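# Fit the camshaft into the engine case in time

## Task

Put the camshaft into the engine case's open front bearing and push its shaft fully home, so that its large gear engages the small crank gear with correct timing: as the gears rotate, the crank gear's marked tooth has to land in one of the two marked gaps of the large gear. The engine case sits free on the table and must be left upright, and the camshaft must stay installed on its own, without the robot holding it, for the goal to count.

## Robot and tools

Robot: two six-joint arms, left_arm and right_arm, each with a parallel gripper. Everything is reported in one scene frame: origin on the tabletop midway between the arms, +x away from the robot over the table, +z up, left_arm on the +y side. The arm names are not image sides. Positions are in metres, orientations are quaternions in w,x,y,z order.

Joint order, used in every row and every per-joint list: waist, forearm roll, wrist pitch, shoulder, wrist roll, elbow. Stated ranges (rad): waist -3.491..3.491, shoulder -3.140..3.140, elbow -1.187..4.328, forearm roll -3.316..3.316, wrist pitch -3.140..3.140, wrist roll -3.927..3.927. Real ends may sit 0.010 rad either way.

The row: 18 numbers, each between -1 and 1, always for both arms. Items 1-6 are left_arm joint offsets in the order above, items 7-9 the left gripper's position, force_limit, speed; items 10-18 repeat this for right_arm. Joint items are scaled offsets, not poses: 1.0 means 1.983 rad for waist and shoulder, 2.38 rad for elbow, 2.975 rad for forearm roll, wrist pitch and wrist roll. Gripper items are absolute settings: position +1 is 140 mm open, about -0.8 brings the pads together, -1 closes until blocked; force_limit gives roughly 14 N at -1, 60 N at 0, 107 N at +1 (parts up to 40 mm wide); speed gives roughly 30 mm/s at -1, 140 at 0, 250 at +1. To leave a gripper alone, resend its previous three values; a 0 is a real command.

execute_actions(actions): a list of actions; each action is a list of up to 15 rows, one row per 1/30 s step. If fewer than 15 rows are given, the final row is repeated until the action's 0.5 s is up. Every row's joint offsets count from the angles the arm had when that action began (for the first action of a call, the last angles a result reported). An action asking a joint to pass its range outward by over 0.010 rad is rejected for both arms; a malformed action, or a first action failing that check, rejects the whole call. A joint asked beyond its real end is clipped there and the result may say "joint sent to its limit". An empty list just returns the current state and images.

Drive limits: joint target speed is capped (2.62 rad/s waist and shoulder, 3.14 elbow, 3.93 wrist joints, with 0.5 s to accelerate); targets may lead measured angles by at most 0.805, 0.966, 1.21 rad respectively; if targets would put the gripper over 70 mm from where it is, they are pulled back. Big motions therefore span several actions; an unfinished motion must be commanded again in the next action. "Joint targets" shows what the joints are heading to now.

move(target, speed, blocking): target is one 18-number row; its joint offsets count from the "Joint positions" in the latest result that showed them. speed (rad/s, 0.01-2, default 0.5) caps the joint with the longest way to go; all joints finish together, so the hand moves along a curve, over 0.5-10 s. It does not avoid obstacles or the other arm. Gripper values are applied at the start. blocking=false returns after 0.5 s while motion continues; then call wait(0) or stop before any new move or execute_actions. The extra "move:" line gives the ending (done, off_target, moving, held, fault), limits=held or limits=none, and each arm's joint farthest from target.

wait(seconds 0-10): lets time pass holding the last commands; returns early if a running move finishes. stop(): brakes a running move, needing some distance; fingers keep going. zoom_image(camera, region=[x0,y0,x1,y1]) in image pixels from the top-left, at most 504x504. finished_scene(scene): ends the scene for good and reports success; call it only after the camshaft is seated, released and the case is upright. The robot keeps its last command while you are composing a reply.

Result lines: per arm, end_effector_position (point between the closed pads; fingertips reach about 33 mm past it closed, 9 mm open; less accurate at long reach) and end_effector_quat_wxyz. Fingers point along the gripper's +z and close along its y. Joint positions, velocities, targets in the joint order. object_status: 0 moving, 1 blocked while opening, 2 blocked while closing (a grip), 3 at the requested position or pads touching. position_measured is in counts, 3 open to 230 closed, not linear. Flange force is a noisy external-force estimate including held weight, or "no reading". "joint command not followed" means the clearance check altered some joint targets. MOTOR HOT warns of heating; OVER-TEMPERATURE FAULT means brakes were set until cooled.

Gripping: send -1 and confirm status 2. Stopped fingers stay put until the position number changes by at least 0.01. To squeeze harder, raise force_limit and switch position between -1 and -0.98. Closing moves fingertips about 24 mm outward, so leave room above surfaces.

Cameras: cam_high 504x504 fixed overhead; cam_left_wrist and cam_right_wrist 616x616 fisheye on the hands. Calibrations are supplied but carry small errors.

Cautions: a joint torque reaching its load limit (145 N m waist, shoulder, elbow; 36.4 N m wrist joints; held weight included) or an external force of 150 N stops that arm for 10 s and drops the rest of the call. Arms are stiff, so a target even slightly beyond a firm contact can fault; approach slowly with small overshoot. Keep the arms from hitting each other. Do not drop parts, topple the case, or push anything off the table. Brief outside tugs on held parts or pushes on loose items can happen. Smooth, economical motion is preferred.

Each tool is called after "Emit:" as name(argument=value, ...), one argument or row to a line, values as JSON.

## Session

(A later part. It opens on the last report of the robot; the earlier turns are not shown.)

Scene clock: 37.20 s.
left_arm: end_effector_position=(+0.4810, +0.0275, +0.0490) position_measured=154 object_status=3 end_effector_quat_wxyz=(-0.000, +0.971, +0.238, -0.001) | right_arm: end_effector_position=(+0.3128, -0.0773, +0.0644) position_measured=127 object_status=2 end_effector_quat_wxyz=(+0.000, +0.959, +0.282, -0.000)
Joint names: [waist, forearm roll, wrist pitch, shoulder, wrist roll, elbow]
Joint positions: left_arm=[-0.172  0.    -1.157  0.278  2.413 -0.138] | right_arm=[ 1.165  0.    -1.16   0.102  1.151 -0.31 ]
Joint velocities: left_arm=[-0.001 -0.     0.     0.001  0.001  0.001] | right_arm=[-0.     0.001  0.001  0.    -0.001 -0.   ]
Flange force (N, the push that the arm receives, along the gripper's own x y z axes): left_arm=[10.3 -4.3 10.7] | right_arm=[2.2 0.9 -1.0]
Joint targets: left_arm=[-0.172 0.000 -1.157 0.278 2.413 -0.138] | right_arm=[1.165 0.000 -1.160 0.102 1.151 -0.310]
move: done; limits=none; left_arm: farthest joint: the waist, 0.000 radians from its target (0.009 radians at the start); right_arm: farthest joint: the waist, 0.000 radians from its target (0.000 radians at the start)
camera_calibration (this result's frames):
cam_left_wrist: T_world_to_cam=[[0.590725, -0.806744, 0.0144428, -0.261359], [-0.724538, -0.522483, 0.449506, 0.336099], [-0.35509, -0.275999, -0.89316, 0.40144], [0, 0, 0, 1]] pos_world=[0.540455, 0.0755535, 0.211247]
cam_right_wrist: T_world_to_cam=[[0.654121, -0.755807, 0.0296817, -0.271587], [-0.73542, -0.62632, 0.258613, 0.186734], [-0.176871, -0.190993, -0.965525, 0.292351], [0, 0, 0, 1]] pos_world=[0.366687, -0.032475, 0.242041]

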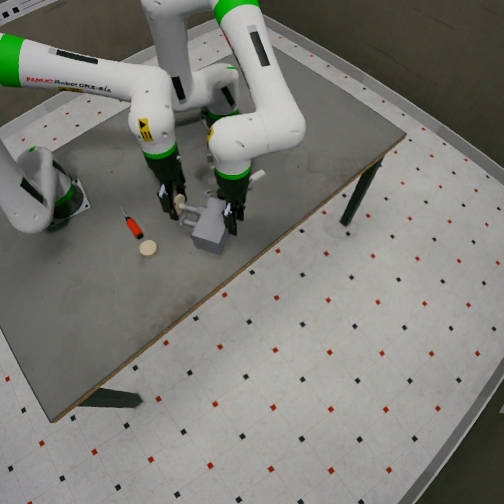

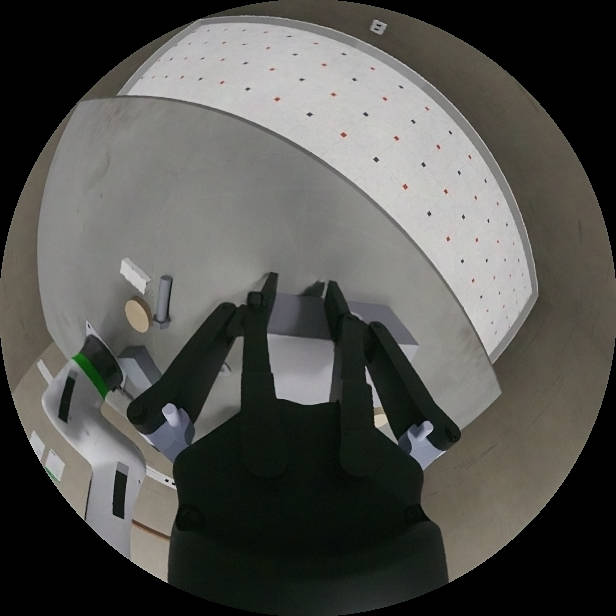

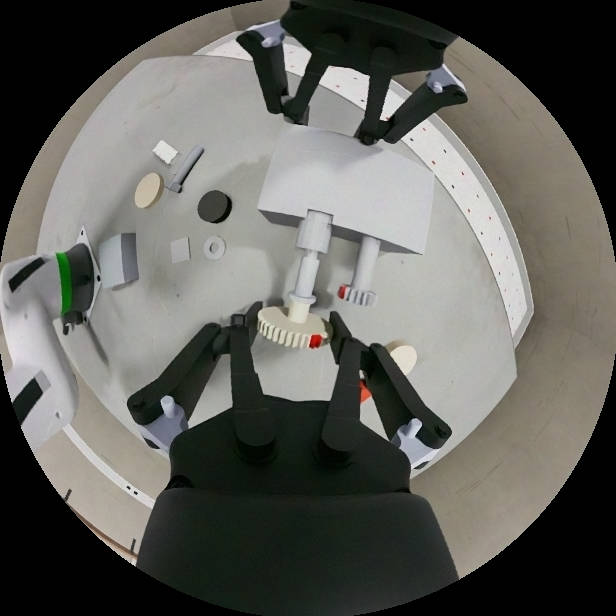

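Passed. Continue 12mm.

Emit:
move(
  target=[-0.0089,0,0.0013,-0.0066,0.0059,-0.0071,-0.2,0,0,0,0,0,0,0,0,-1,1,-0.5],
  speed=0.01,
)

Emit:
zoom_image(
  camera="cam_right_wrist",
  region=[240,180,420,360],
)

Scene clock: 39.37 s.
left_arm: end_effector_position=(+0.4703, +0.0222, +0.0490) position_measured=154 object_status=3 end_effector_quat_wxyz=(-0.000, +0.971, +0.238, -0.001) | right_arm: end_effector_position=(+0.3126, -0.0775, +0.0643) position_measured=127 object_status=2 end_effector_quat_wxyz=(+0.000, +0.959, +0.282, -0.001)
Joint names: [waist, forearm roll, wrist pitch, shoulder, wrist roll, elbow]
Joint positions: left_arm=[-0.19   0.    -1.152  0.265  2.431 -0.155] | right_arm=[ 1.165 -0.    -1.16   0.102  1.151 -0.31 ]
Joint velocities: left_arm=[-0.    -0.001  0.001 -0.001  0.    -0.001] | right_arm=[ 0.     0.001  0.     0.    -0.001  0.   ]
Flange force (N, the push that the arm receives, along the gripper's own x y z axes): left_arm=[91.1 3.7 -5.8] | right_arm=[-62.4 -14.4 -8.7]
Joint targets: left_arm=[-0.190 0.000 -1.153 0.265 2.431 -0.155] | right_arm=[1.165 0.000 -1.160 0.102 1.151 -0.310]
move: done; limits=none; left_arm: farthest joint: the wrist pitch, 0.001 radians from its target (0.003 radians at the start); right_arm: farthest joint: the waist, 0.000 radians from its target (0.000 radians at the start)
camera_calibration (this result's frames):
cam_left_wrist: T_world_to_cam=[[0.590655, -0.806791, 0.014656, -0.259323], [-0.72475, -0.522432, 0.449224, 0.32573], [-0.354773, -0.275958, -0.893299, 0.39602], [0, 0, 0, 1]] pos_world=[0.52974, 0.0702374, 0.211239]
cam_right_wrist: T_world_to_cam=[[0.654068, -0.755855, 0.029651, -0.271568], [-0.735344, -0.62615, 0.25924, 0.186447], [-0.177382, -0.191364, -0.965358, 0.292319], [0, 0, 0, 1]] pos_world=[0.366579, -0.0325829, 0.24191]

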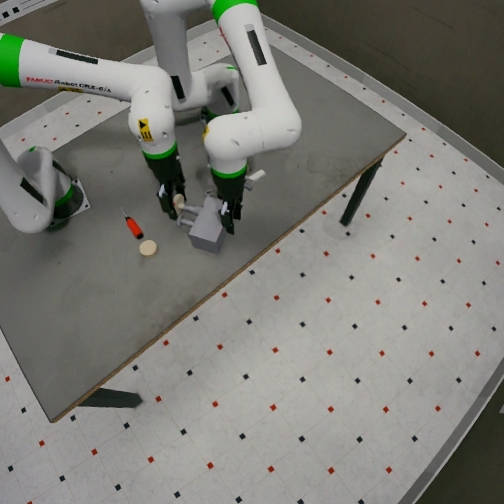

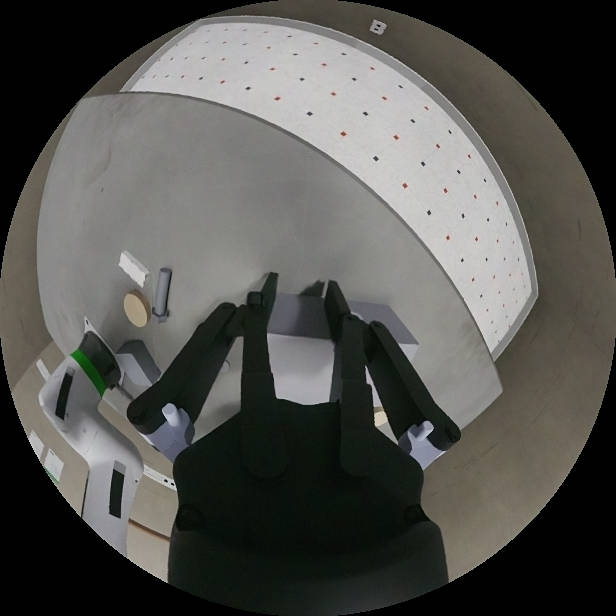

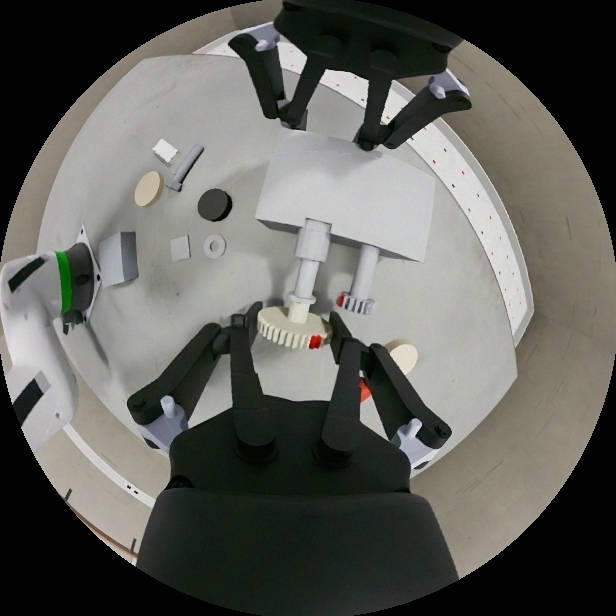

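Region (240, 180, 420, 360) of cam_right_wrist's 616x616 image, scaled by 2.800, with more detail than that image has.

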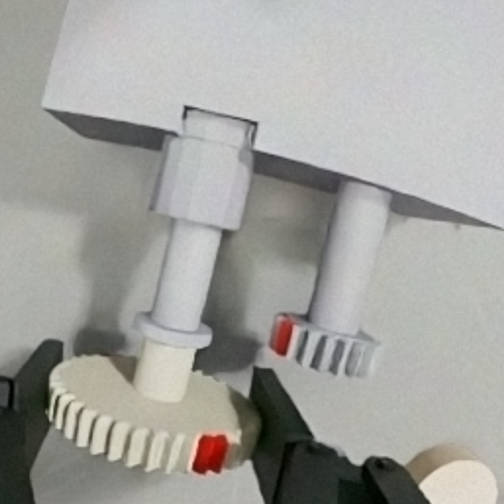

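Emit:
move(
  target=[0,0,0,0,0,0,-0.2,0,0,0.0009,0,0.0003,-0.0052,-0.0006,-0.0047,-1,1,-0.5],
  speed=0.015,
)

Emit:
zoom_image(
  camera="cam_right_wrist",
  region=[270,210,370,310],
)

Emit:
zoom_image(
  camera="cam_high",
  region=[150,175,230,255],
)

Emit:
move(
  target=[0,0,0,0,0,0,-0.2,0,0,-0.0018,0,-0.0002,0.0036,0.0012,0.0033,-1,1,-0.5],
  speed=0.01,
)

Scene clock: 40.60 s.
left_arm: end_effector_position=(+0.4702, +0.0221, +0.0489) position_measured=154 object_status=3 end_effector_quat_wxyz=(-0.000, +0.971, +0.238, -0.001) | right_arm: end_effector_position=(+0.3098, -0.0804, +0.0644) position_measured=127 object_status=2 end_effector_quat_wxyz=(+0.000, +0.959, +0.282, -0.000)
Joint names: [waist, forearm roll, wrist pitch, shoulder, wrist roll, elbow]
Joint positions: left_arm=[-0.19   0.    -1.153  0.265  2.431 -0.155] | right_arm=[ 1.167  0.    -1.159  0.092  1.149 -0.321]
Joint velocities: left_arm=[-0.001 -0.001  0.002 -0.001  0.     0.   ] | right_arm=[-0.    -0.    -0.003  0.     0.    -0.   ]
Flange force (N, the push that the arm receives, along the gripper's own x y z axes): left_arm=[22.2 -12.6 6.1] | right_arm=[-10.9 -3.6 -1.3]
Joint targets: left_arm=[-0.190 0.000 -1.152 0.265 2.431 -0.155] | right_arm=[1.167 -0.000 -1.160 0.092 1.149 -0.321]
move: done; limits=none; left_arm: farthest joint: the wrist pitch, 0.001 radians from its target (0.001 radians at the start); right_arm: farthest joint: the waist, 0.000 radians from its target (0.001 radians at the start)
camera_calibration (this result's frames):
cam_left_wrist: T_world_to_cam=[[0.59061, -0.806826, 0.0145356, -0.259256], [-0.724672, -0.522375, 0.449417, 0.325572], [-0.355008, -0.275963, -0.893204, 0.396032], [0, 0, 0, 1]] pos_world=[0.529646, 0.0701865, 0.211188]
cam_right_wrist: T_world_to_cam=[[0.654062, -0.755861, 0.0296063, -0.271955], [-0.735417, -0.626233, 0.258833, 0.182587], [-0.177101, -0.191066, -0.965468, 0.291296], [0, 0, 0, 1]] pos_world=[0.363742, -0.035562, 0.242029]

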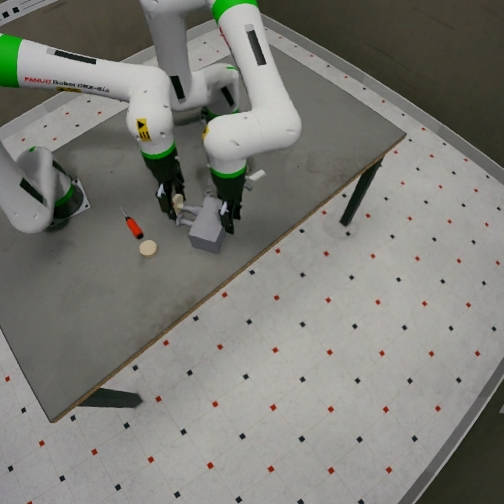

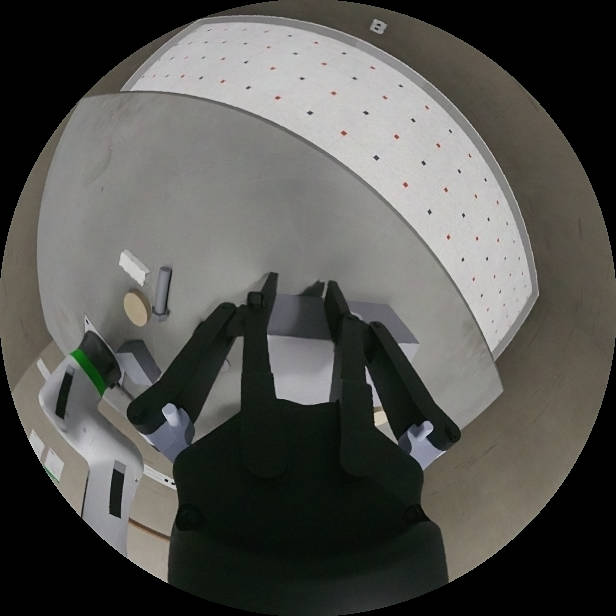

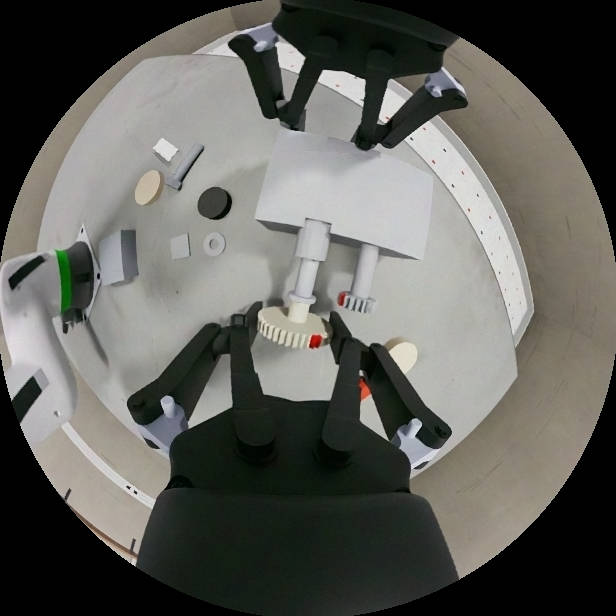

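Region (270, 210, 370, 310) of cam_right_wrist's 616x616 image, scaled by 5.040, with more detail than that image has.

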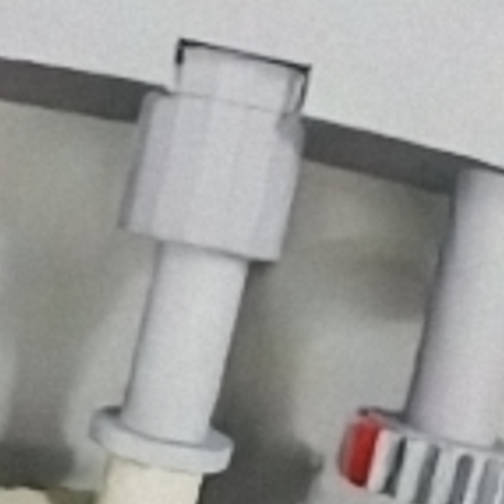

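Region (150, 175, 230, 255) of cam_high's 504x504 image, scaled by 6.300, with more detail than that image has.

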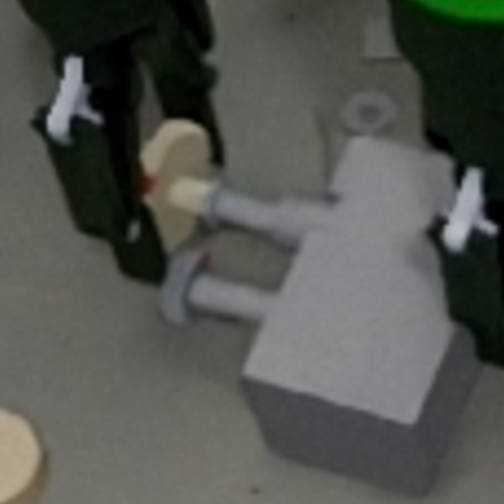

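Scene clock: 41.60 s.
left_arm: end_effector_position=(+0.4702, +0.0221, +0.0489) position_measured=154 object_status=3 end_effector_quat_wxyz=(-0.000, +0.971, +0.238, -0.001) | right_arm: end_effector_position=(+0.3125, -0.0790, +0.0644) position_measured=127 object_status=2 end_effector_quat_wxyz=(+0.000, +0.959, +0.282, -0.000)
Joint names: [waist, forearm roll, wrist pitch, shoulder, wrist roll, elbow]
Joint positions: left_arm=[-0.19   0.    -1.153  0.265  2.431 -0.155] | right_arm=[ 1.164 -0.    -1.16   0.099  1.153 -0.313]
Joint velocities: left_arm=[ 0.002  0.002 -0.    -0.002 -0.001 -0.002] | right_arm=[ 0.001  0.002 -0.002 -0.    -0.     0.   ]
Flange force (N, the push that the arm receives, along the gripper's own x y z axes): left_arm=[12.9 -2.5 10.6] | right_arm=[-13.0 -3.9 -3.0]
Joint targets: left_arm=[-0.190 0.000 -1.153 0.265 2.431 -0.155] | right_arm=[1.164 0.000 -1.160 0.099 1.153 -0.313]
move: done; limits=none; left_arm: farthest joint: the waist, 0.000 radians from its target (0.000 radians at the start); right_arm: farthest joint: the waist, 0.000 radians from its target (0.004 radians at the start)
camera_calibration (this result's frames):
cam_left_wrist: T_world_to_cam=[[0.590614, -0.806822, 0.0146186, -0.259302], [-0.724672, -0.522334, 0.449463, 0.325534], [-0.355001, -0.276053, -0.893179, 0.396027], [0, 0, 0, 1]] pos_world=[0.529643, 0.070151, 0.211198]
cam_right_wrist: T_world_to_cam=[[0.654041, -0.755885, 0.0294621, -0.272663], [-0.735438, -0.626266, 0.258694, 0.185453], [-0.177092, -0.190864, -0.96551, 0.292044], [0, 0, 0, 1]] pos_world=[0.36644, -0.0342183, 0.242029]

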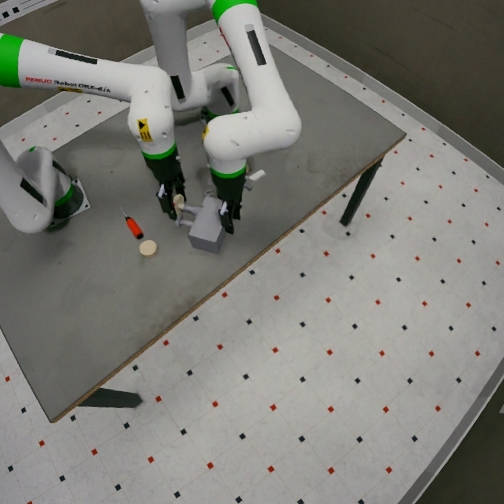

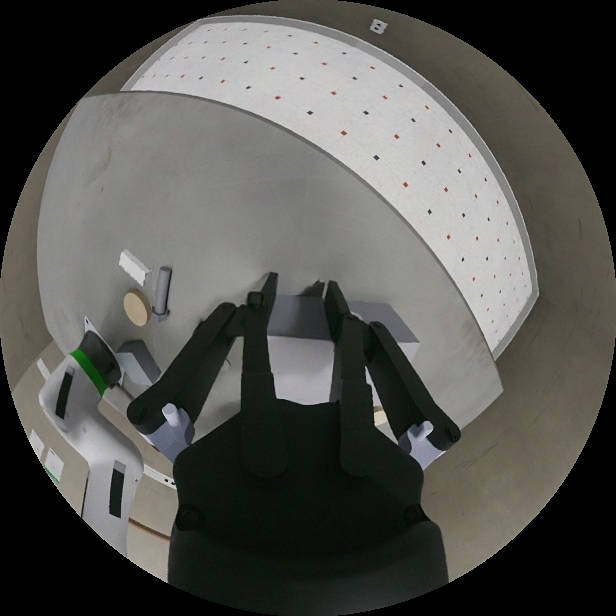

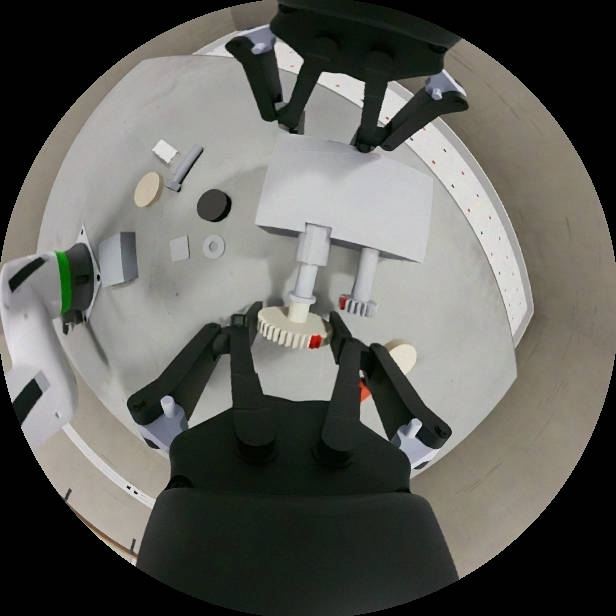

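Emit:
move(
  target=[0,0,0,0,0,0,-0.2,0,0,-0.0023,0,-0.0003,0.0048,0.0015,0.0044,-1,1,-0.5],
  speed=0.01,
)

Emit:
move(
  target=[0,0,0,0,0,0,-0.2,0,0,0,0,0,0,0,0,0.1,1,-0.5],
)

Emit:
move(
  target=[0,0,0,0,0,0,-0.2,0,0,0.0012,0,0.0098,0.0038,-0.025,-0.0091,0.1,1,-0.5],
  speed=0.08,
)

Emit:
move(
  target=[0,0,0,0,0,0,-0.2,0,0,-0.004,0,0,-0.0012,0.0027,-0.001,0.1,1,-0.5],
  speed=0.01,
)

Emit:
zoom_image(
  camera="cam_right_wrist",
  region=[230,200,410,380],
)

Scene clock: 43.20 s.
left_arm: end_effector_position=(+0.4703, +0.0221, +0.0490) position_measured=154 object_status=3 end_effector_quat_wxyz=(-0.000, +0.971, +0.238, -0.001) | right_arm: end_effector_position=(+0.3160, -0.0773, +0.0643) position_measured=127 object_status=2 end_effector_quat_wxyz=(+0.000, +0.959, +0.282, -0.000)
Joint names: [waist, forearm roll, wrist pitch, shoulder, wrist roll, elbow]
Joint positions: left_arm=[-0.19   0.    -1.152  0.265  2.431 -0.155] | right_arm=[ 1.159 -0.    -1.161  0.108  1.157 -0.303]
Joint velocities: left_arm=[-0.001 -0.001  0.    -0.     0.    -0.   ] | right_arm=[ 0.    -0.003 -0.002 -0.    -0.    -0.   ]
Flange force (N, the push that the arm receives, along the gripper's own x y z axes): left_arm=[64.8 9.6 12.6] | right_arm=[-60.8 -14.2 -7.6]
Joint targets: left_arm=[-0.190 0.000 -1.153 0.265 2.431 -0.155] | right_arm=[1.159 -0.000 -1.161 0.108 1.157 -0.302]
move: done; limits=none; left_arm: farthest joint: the wrist pitch, 0.001 radians from its target (0.000 radians at the start); right_arm: farthest joint: the waist, 0.000 radians from its target (0.004 radians at the start)
camera_calibration (this result's frames):
cam_left_wrist: T_world_to_cam=[[0.590627, -0.80681, 0.0147374, -0.259354], [-0.724749, -0.522347, 0.449325, 0.325646], [-0.354821, -0.276064, -0.893247, 0.395994], [0, 0, 0, 1]] pos_world=[0.5297, 0.0701704, 0.211222]
cam_right_wrist: T_world_to_cam=[[0.653946, -0.755969, 0.0294168, -0.273596], [-0.735477, -0.626146, 0.258873, 0.189145], [-0.177281, -0.190925, -0.965463, 0.293007], [0, 0, 0, 1]] pos_world=[0.369973, -0.0324552, 0.241971]

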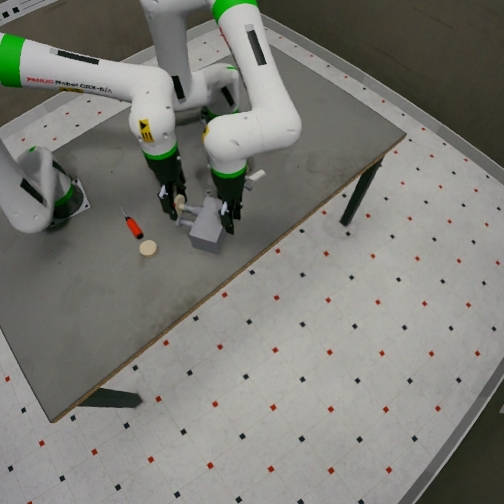

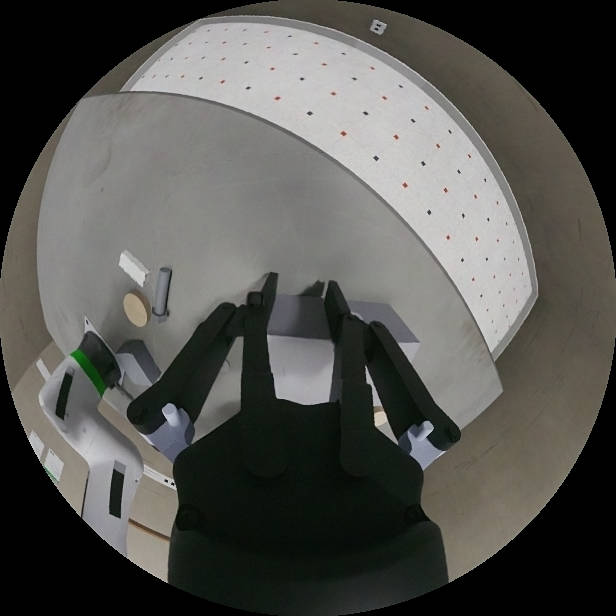

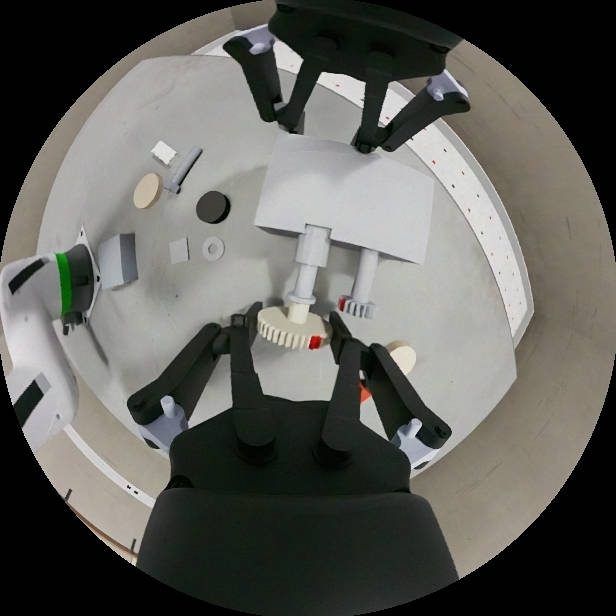

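Scene clock: 43.70 s.
left_arm: end_effector_position=(+0.4702, +0.0220, +0.0490) position_measured=154 object_status=3 end_effector_quat_wxyz=(-0.000, +0.971, +0.238, -0.001) | right_arm: end_effector_position=(+0.3161, -0.0773, +0.0643) position_measured=117 object_status=3 end_effector_quat_wxyz=(+0.000, +0.959, +0.282, -0.000)
Joint names: [waist, forearm roll, wrist pitch, shoulder, wrist roll, elbow]
Joint positions: left_arm=[-0.19   0.    -1.152  0.265  2.431 -0.155] | right_arm=[ 1.159 -0.    -1.161  0.108  1.157 -0.302]
Joint velocities: left_arm=[-0.002 -0.     0.001 -0.     0.001 -0.001] | right_arm=[ 0.002  0.001 -0.001 -0.    -0.    -0.   ]
Flange force (N, the push that the arm receives, along the gripper's own x y z axes): left_arm=[1.1 -4.3 4.6] | right_arm=[1.7 2.7 -1.4]
Joint targets: left_arm=[-0.190 0.000 -1.152 0.265 2.431 -0.155] | right_arm=[1.159 -0.000 -1.161 0.108 1.157 -0.303]
move: done; limits=none; left_arm: farthest joint: the waist, 0.000 radians from its target (0.000 radians at the start); right_arm: farthest joint: the elbow, 0.001 radians from its target (0.000 radians at the start)
camera_calibration (this result's frames):
cam_left_wrist: T_world_to_cam=[[0.590571, -0.806851, 0.0147802, -0.259365], [-0.724769, -0.522259, 0.449394, 0.325575], [-0.354875, -0.276111, -0.893211, 0.395991], [0, 0, 0, 1]] pos_world=[0.529667, 0.070103, 0.211226]
cam_right_wrist: T_world_to_cam=[[0.653817, -0.756081, 0.0294089, -0.273634], [-0.735589, -0.626028, 0.25884, 0.18922], [-0.177294, -0.190867, -0.965472, 0.293002], [0, 0, 0, 1]] pos_world=[0.370042, -0.0325083, 0.241954]

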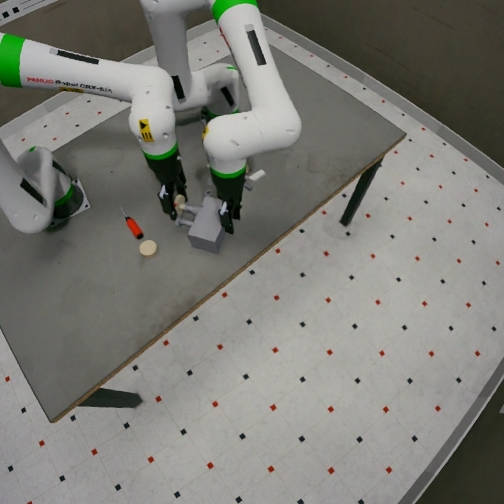

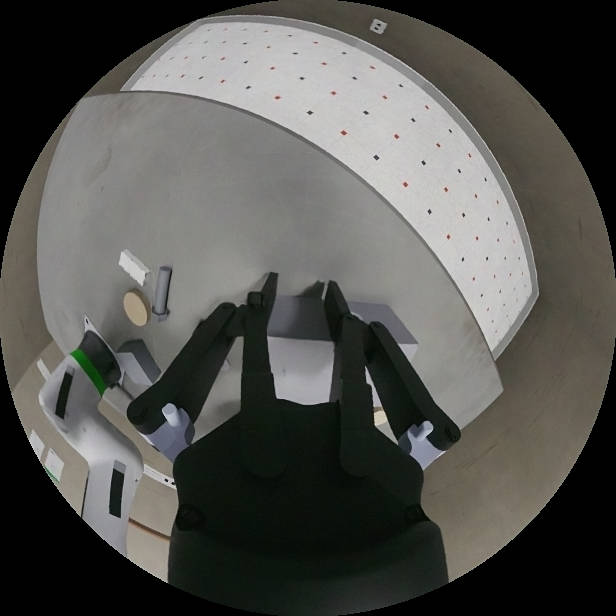

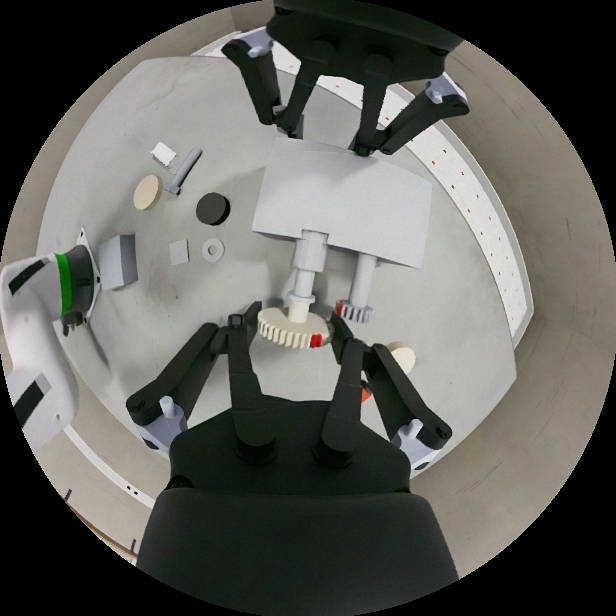

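Scene clock: 44.90 s.
left_arm: end_effector_position=(+0.4702, +0.0220, +0.0490) position_measured=154 object_status=3 end_effector_quat_wxyz=(-0.000, +0.971, +0.238, -0.001) | right_arm: end_effector_position=(+0.3142, -0.0783, +0.0525) position_measured=117 object_status=3 end_effector_quat_wxyz=(+0.000, +0.969, +0.247, -0.000)
Joint names: [waist, forearm roll, wrist pitch, shoulder, wrist roll, elbow]
Joint positions: left_arm=[-0.19   0.    -1.152  0.265  2.431 -0.155] | right_arm=[ 1.161 -0.    -1.132  0.116  1.083 -0.324]
Joint velocities: left_arm=[-0.002 -0.001  0.001 -0.     0.    -0.   ] | right_arm=[-0.     0.001 -0.     0.    -0.    -0.   ]
Flange force (N, the push that the arm receives, along the gripper's own x y z axes): left_arm=[1.2 -6.0 6.4] | right_arm=[2.4 1.3 -1.7]
Joint targets: left_arm=[-0.190 0.000 -1.152 0.265 2.431 -0.155] | right_arm=[1.161 -0.000 -1.132 0.116 1.083 -0.324]
move: done; limits=none; left_arm: farthest joint: the waist, 0.000 radians from its target (0.000 radians at the start); right_arm: farthest joint: the waist, 0.000 radians from its target (0.003 radians at the start)
camera_calibration (this result's frames):
cam_left_wrist: T_world_to_cam=[[0.590571, -0.806851, 0.0147816, -0.259366], [-0.72477, -0.522259, 0.449393, 0.325575], [-0.354873, -0.276112, -0.893212, 0.395991], [0, 0, 0, 1]] pos_world=[0.529667, 0.0701028, 0.211226]
cam_right_wrist: T_world_to_cam=[[0.597734, -0.801152, 0.0294848, -0.258688], [-0.778724, -0.571474, 0.258858, 0.208127], [-0.190535, -0.177689, -0.965465, 0.286313], [0, 0, 0, 1]] pos_world=[0.371253, -0.0374344, 0.230177]

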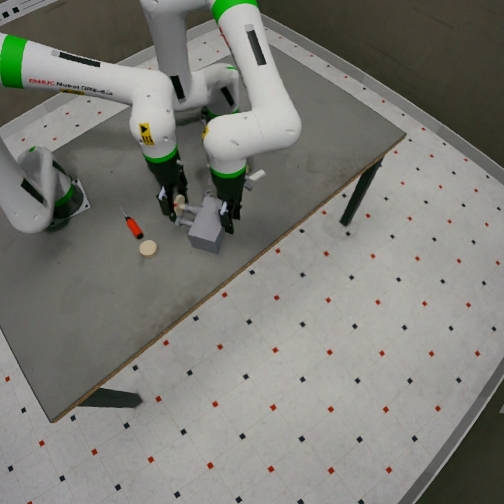

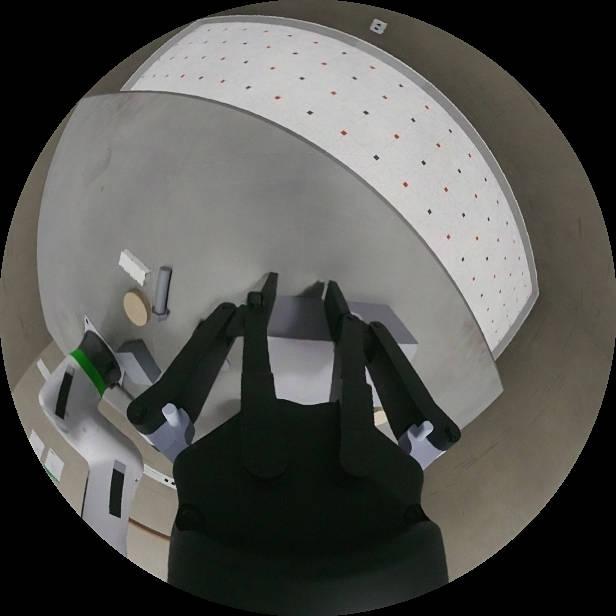

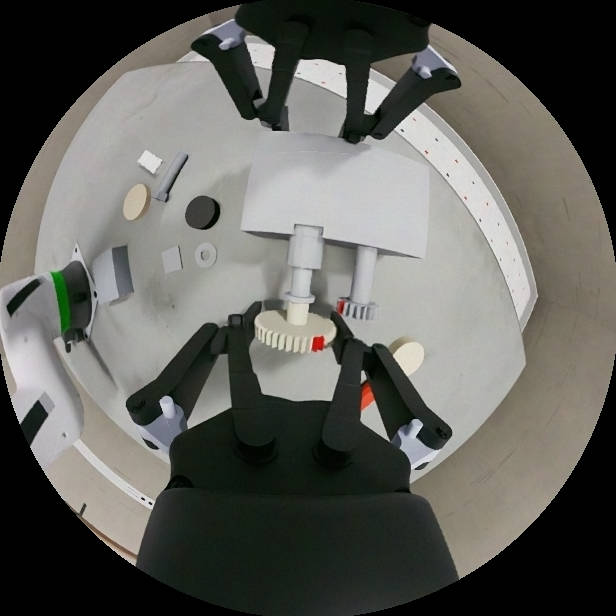

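Scene clock: 45.93 s.
left_arm: end_effector_position=(+0.4702, +0.0220, +0.0490) position_measured=154 object_status=3 end_effector_quat_wxyz=(-0.000, +0.971, +0.238, -0.001) | right_arm: end_effector_position=(+0.3160, -0.0818, +0.0526) position_measured=117 object_status=3 end_effector_quat_wxyz=(+0.000, +0.969, +0.248, -0.000)
Joint names: [waist, forearm roll, wrist pitch, shoulder, wrist roll, elbow]
Joint positions: left_arm=[-0.19   0.    -1.152  0.265  2.431 -0.155] | right_arm=[ 1.153 -0.    -1.132  0.114  1.091 -0.327]
Joint velocities: left_arm=[-0.001 -0.001 -0.     0.     0.001 -0.001] | right_arm=[ 0.     0.002 -0.001 -0.     0.001  0.   ]
Flange force (N, the push that the arm receives, along the gripper's own x y z axes): left_arm=[-1.2 -7.2 6.0] | right_arm=[-0.2 -4.9 -1.7]
Joint targets: left_arm=[-0.190 0.000 -1.152 0.265 2.431 -0.155] | right_arm=[1.153 -0.000 -1.132 0.114 1.091 -0.327]
move: done; limits=none; left_arm: farthest joint: the waist, 0.000 radians from its target (0.000 radians at the start); right_arm: farthest joint: the waist, 0.000 radians from its target (0.008 radians at the start)
camera_calibration (this result's frames):
cam_left_wrist: T_world_to_cam=[[0.590571, -0.806851, 0.0147816, -0.259366], [-0.72477, -0.522259, 0.449393, 0.325575], [-0.354873, -0.276112, -0.893212, 0.395991], [0, 0, 0, 1]] pos_world=[0.529667, 0.0701028, 0.211226]
cam_right_wrist: T_world_to_cam=[[0.597817, -0.801091, 0.0294675, -0.262632], [-0.778669, -0.571564, 0.258823, 0.207424], [-0.190498, -0.177674, -0.965475, 0.286117], [0, 0, 0, 1]] pos_world=[0.373025, -0.0410004, 0.230292]

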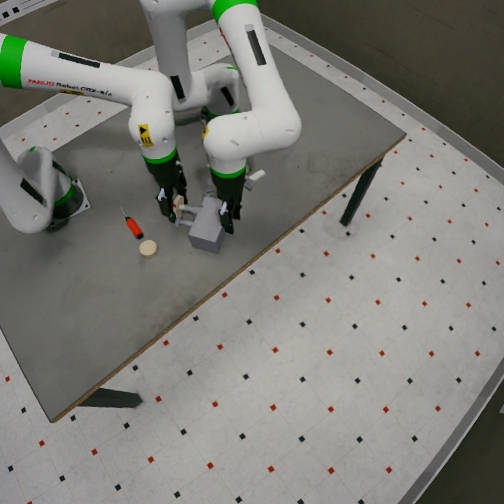

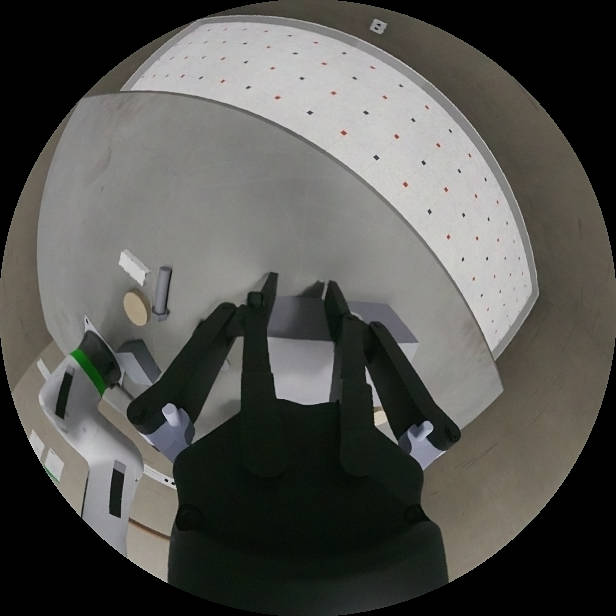

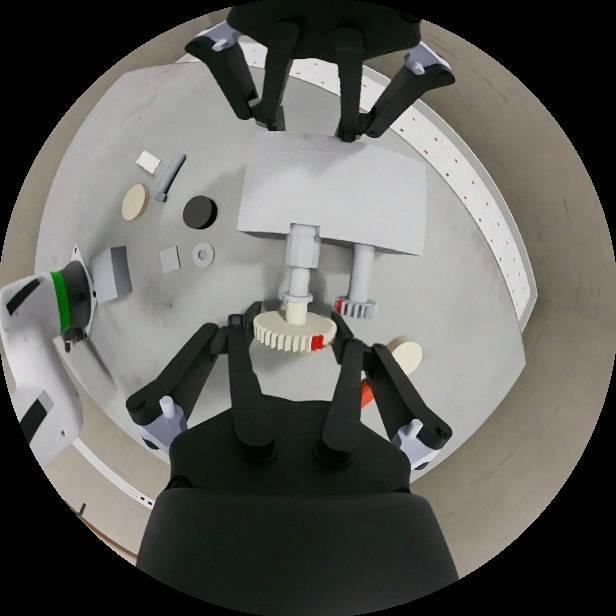

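Region (230, 200, 410, 380) of cam_right_wrist's 616x616 image, scaled by 2.800, with more detail than that image has.

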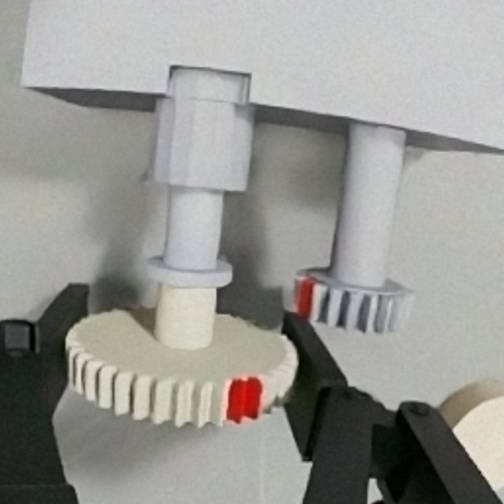

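Contact. Rub up 24mm with slight right drift.

Emit:
move(
  target=[0,0,0,0,0,0,-0.2,0,0,-0.002,0,-0.0195,-0.0129,0.0013,0.0136,0.1,1,-0.5],
  speed=0.03,
)

Emit:
zoom_image(
  camera="cam_right_wrist",
  region=[240,240,390,360],
)

Scene clock: 48.27 s.
left_arm: end_effector_position=(+0.4702, +0.0220, +0.0490) position_measured=154 object_status=3 end_effector_quat_wxyz=(-0.000, +0.971, +0.238, -0.001) | right_arm: end_effector_position=(+0.3168, -0.0836, +0.0765) position_measured=117 object_status=3 end_effector_quat_wxyz=(+0.000, +0.969, +0.247, -0.000)
Joint names: [waist, forearm roll, wrist pitch, shoulder, wrist roll, elbow]
Joint positions: left_arm=[-0.19   0.    -1.152  0.265  2.431 -0.155] | right_arm=[ 1.149 -0.    -1.19   0.088  1.095 -0.294]
Joint velocities: left_arm=[-0.001  0.001  0.    -0.001 -0.    -0.002] | right_arm=[ 0.     0.    -0.001 -0.    -0.001  0.   ]
Flange force (N, the push that the arm receives, along the gripper's own x y z axes): left_arm=[0.2 -8.9 5.7] | right_arm=[2.0 -2.0 1.0]
Joint targets: left_arm=[-0.190 0.000 -1.152 0.265 2.431 -0.155] | right_arm=[1.149 -0.000 -1.190 0.088 1.095 -0.294]
move: done; limits=none; left_arm: farthest joint: the waist, 0.000 radians from its target (0.000 radians at the start); right_arm: farthest joint: the waist, 0.000 radians from its target (0.004 radians at the start)
camera_calibration (this result's frames):
cam_left_wrist: T_world_to_cam=[[0.590571, -0.80685, 0.0147815, -0.259366], [-0.72477, -0.522259, 0.449393, 0.325575], [-0.354873, -0.276112, -0.893212, 0.395991], [0, 0, 0, 1]] pos_world=[0.529667, 0.0701029, 0.211226]
cam_right_wrist: T_world_to_cam=[[0.597736, -0.801151, 0.0294834, -0.265283], [-0.778714, -0.571469, 0.258897, 0.200892], [-0.190567, -0.177711, -0.965455, 0.309039], [0, 0, 0, 1]] pos_world=[0.373899, -0.0428085, 0.254175]

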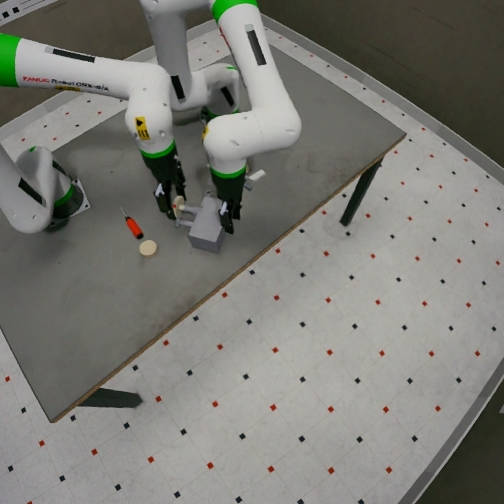

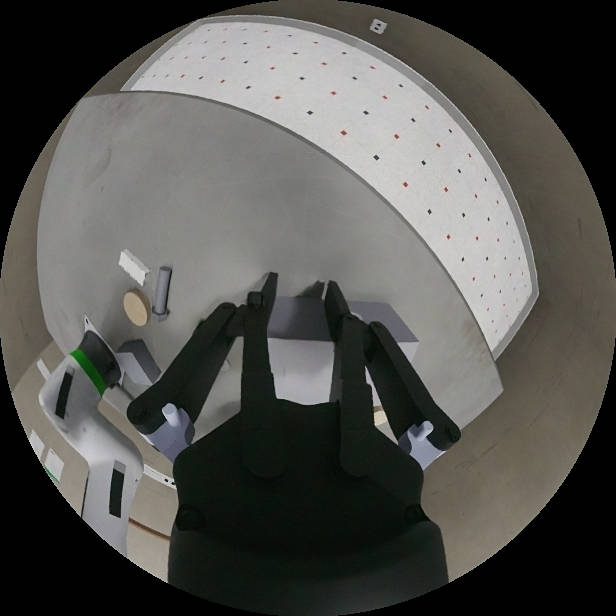

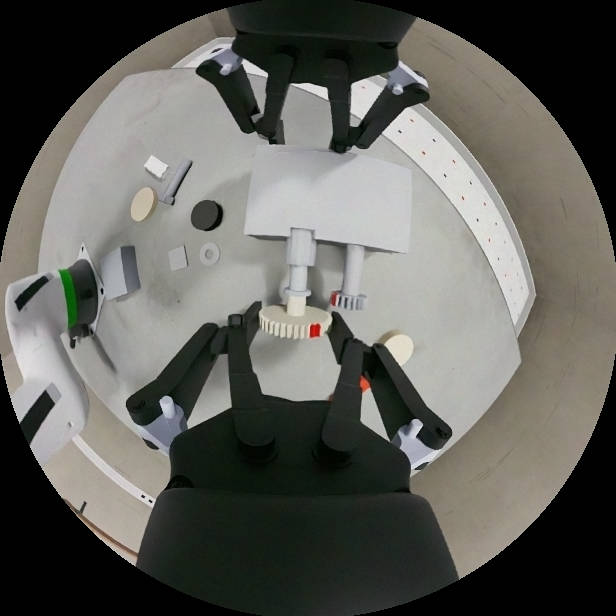

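Region (240, 240, 390, 360) of cam_right_wrist's 616x616 image, scaled by 3.360, with more detail than that image has; it fills the top 403 rows of this view, and the rest is white.

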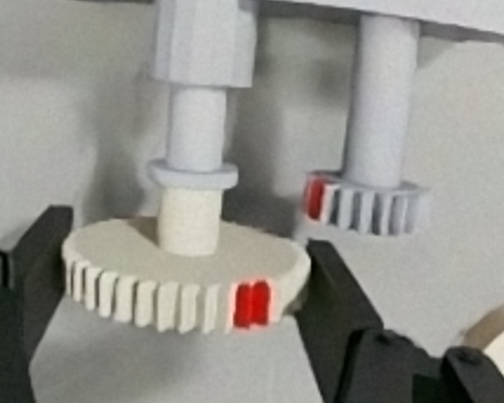

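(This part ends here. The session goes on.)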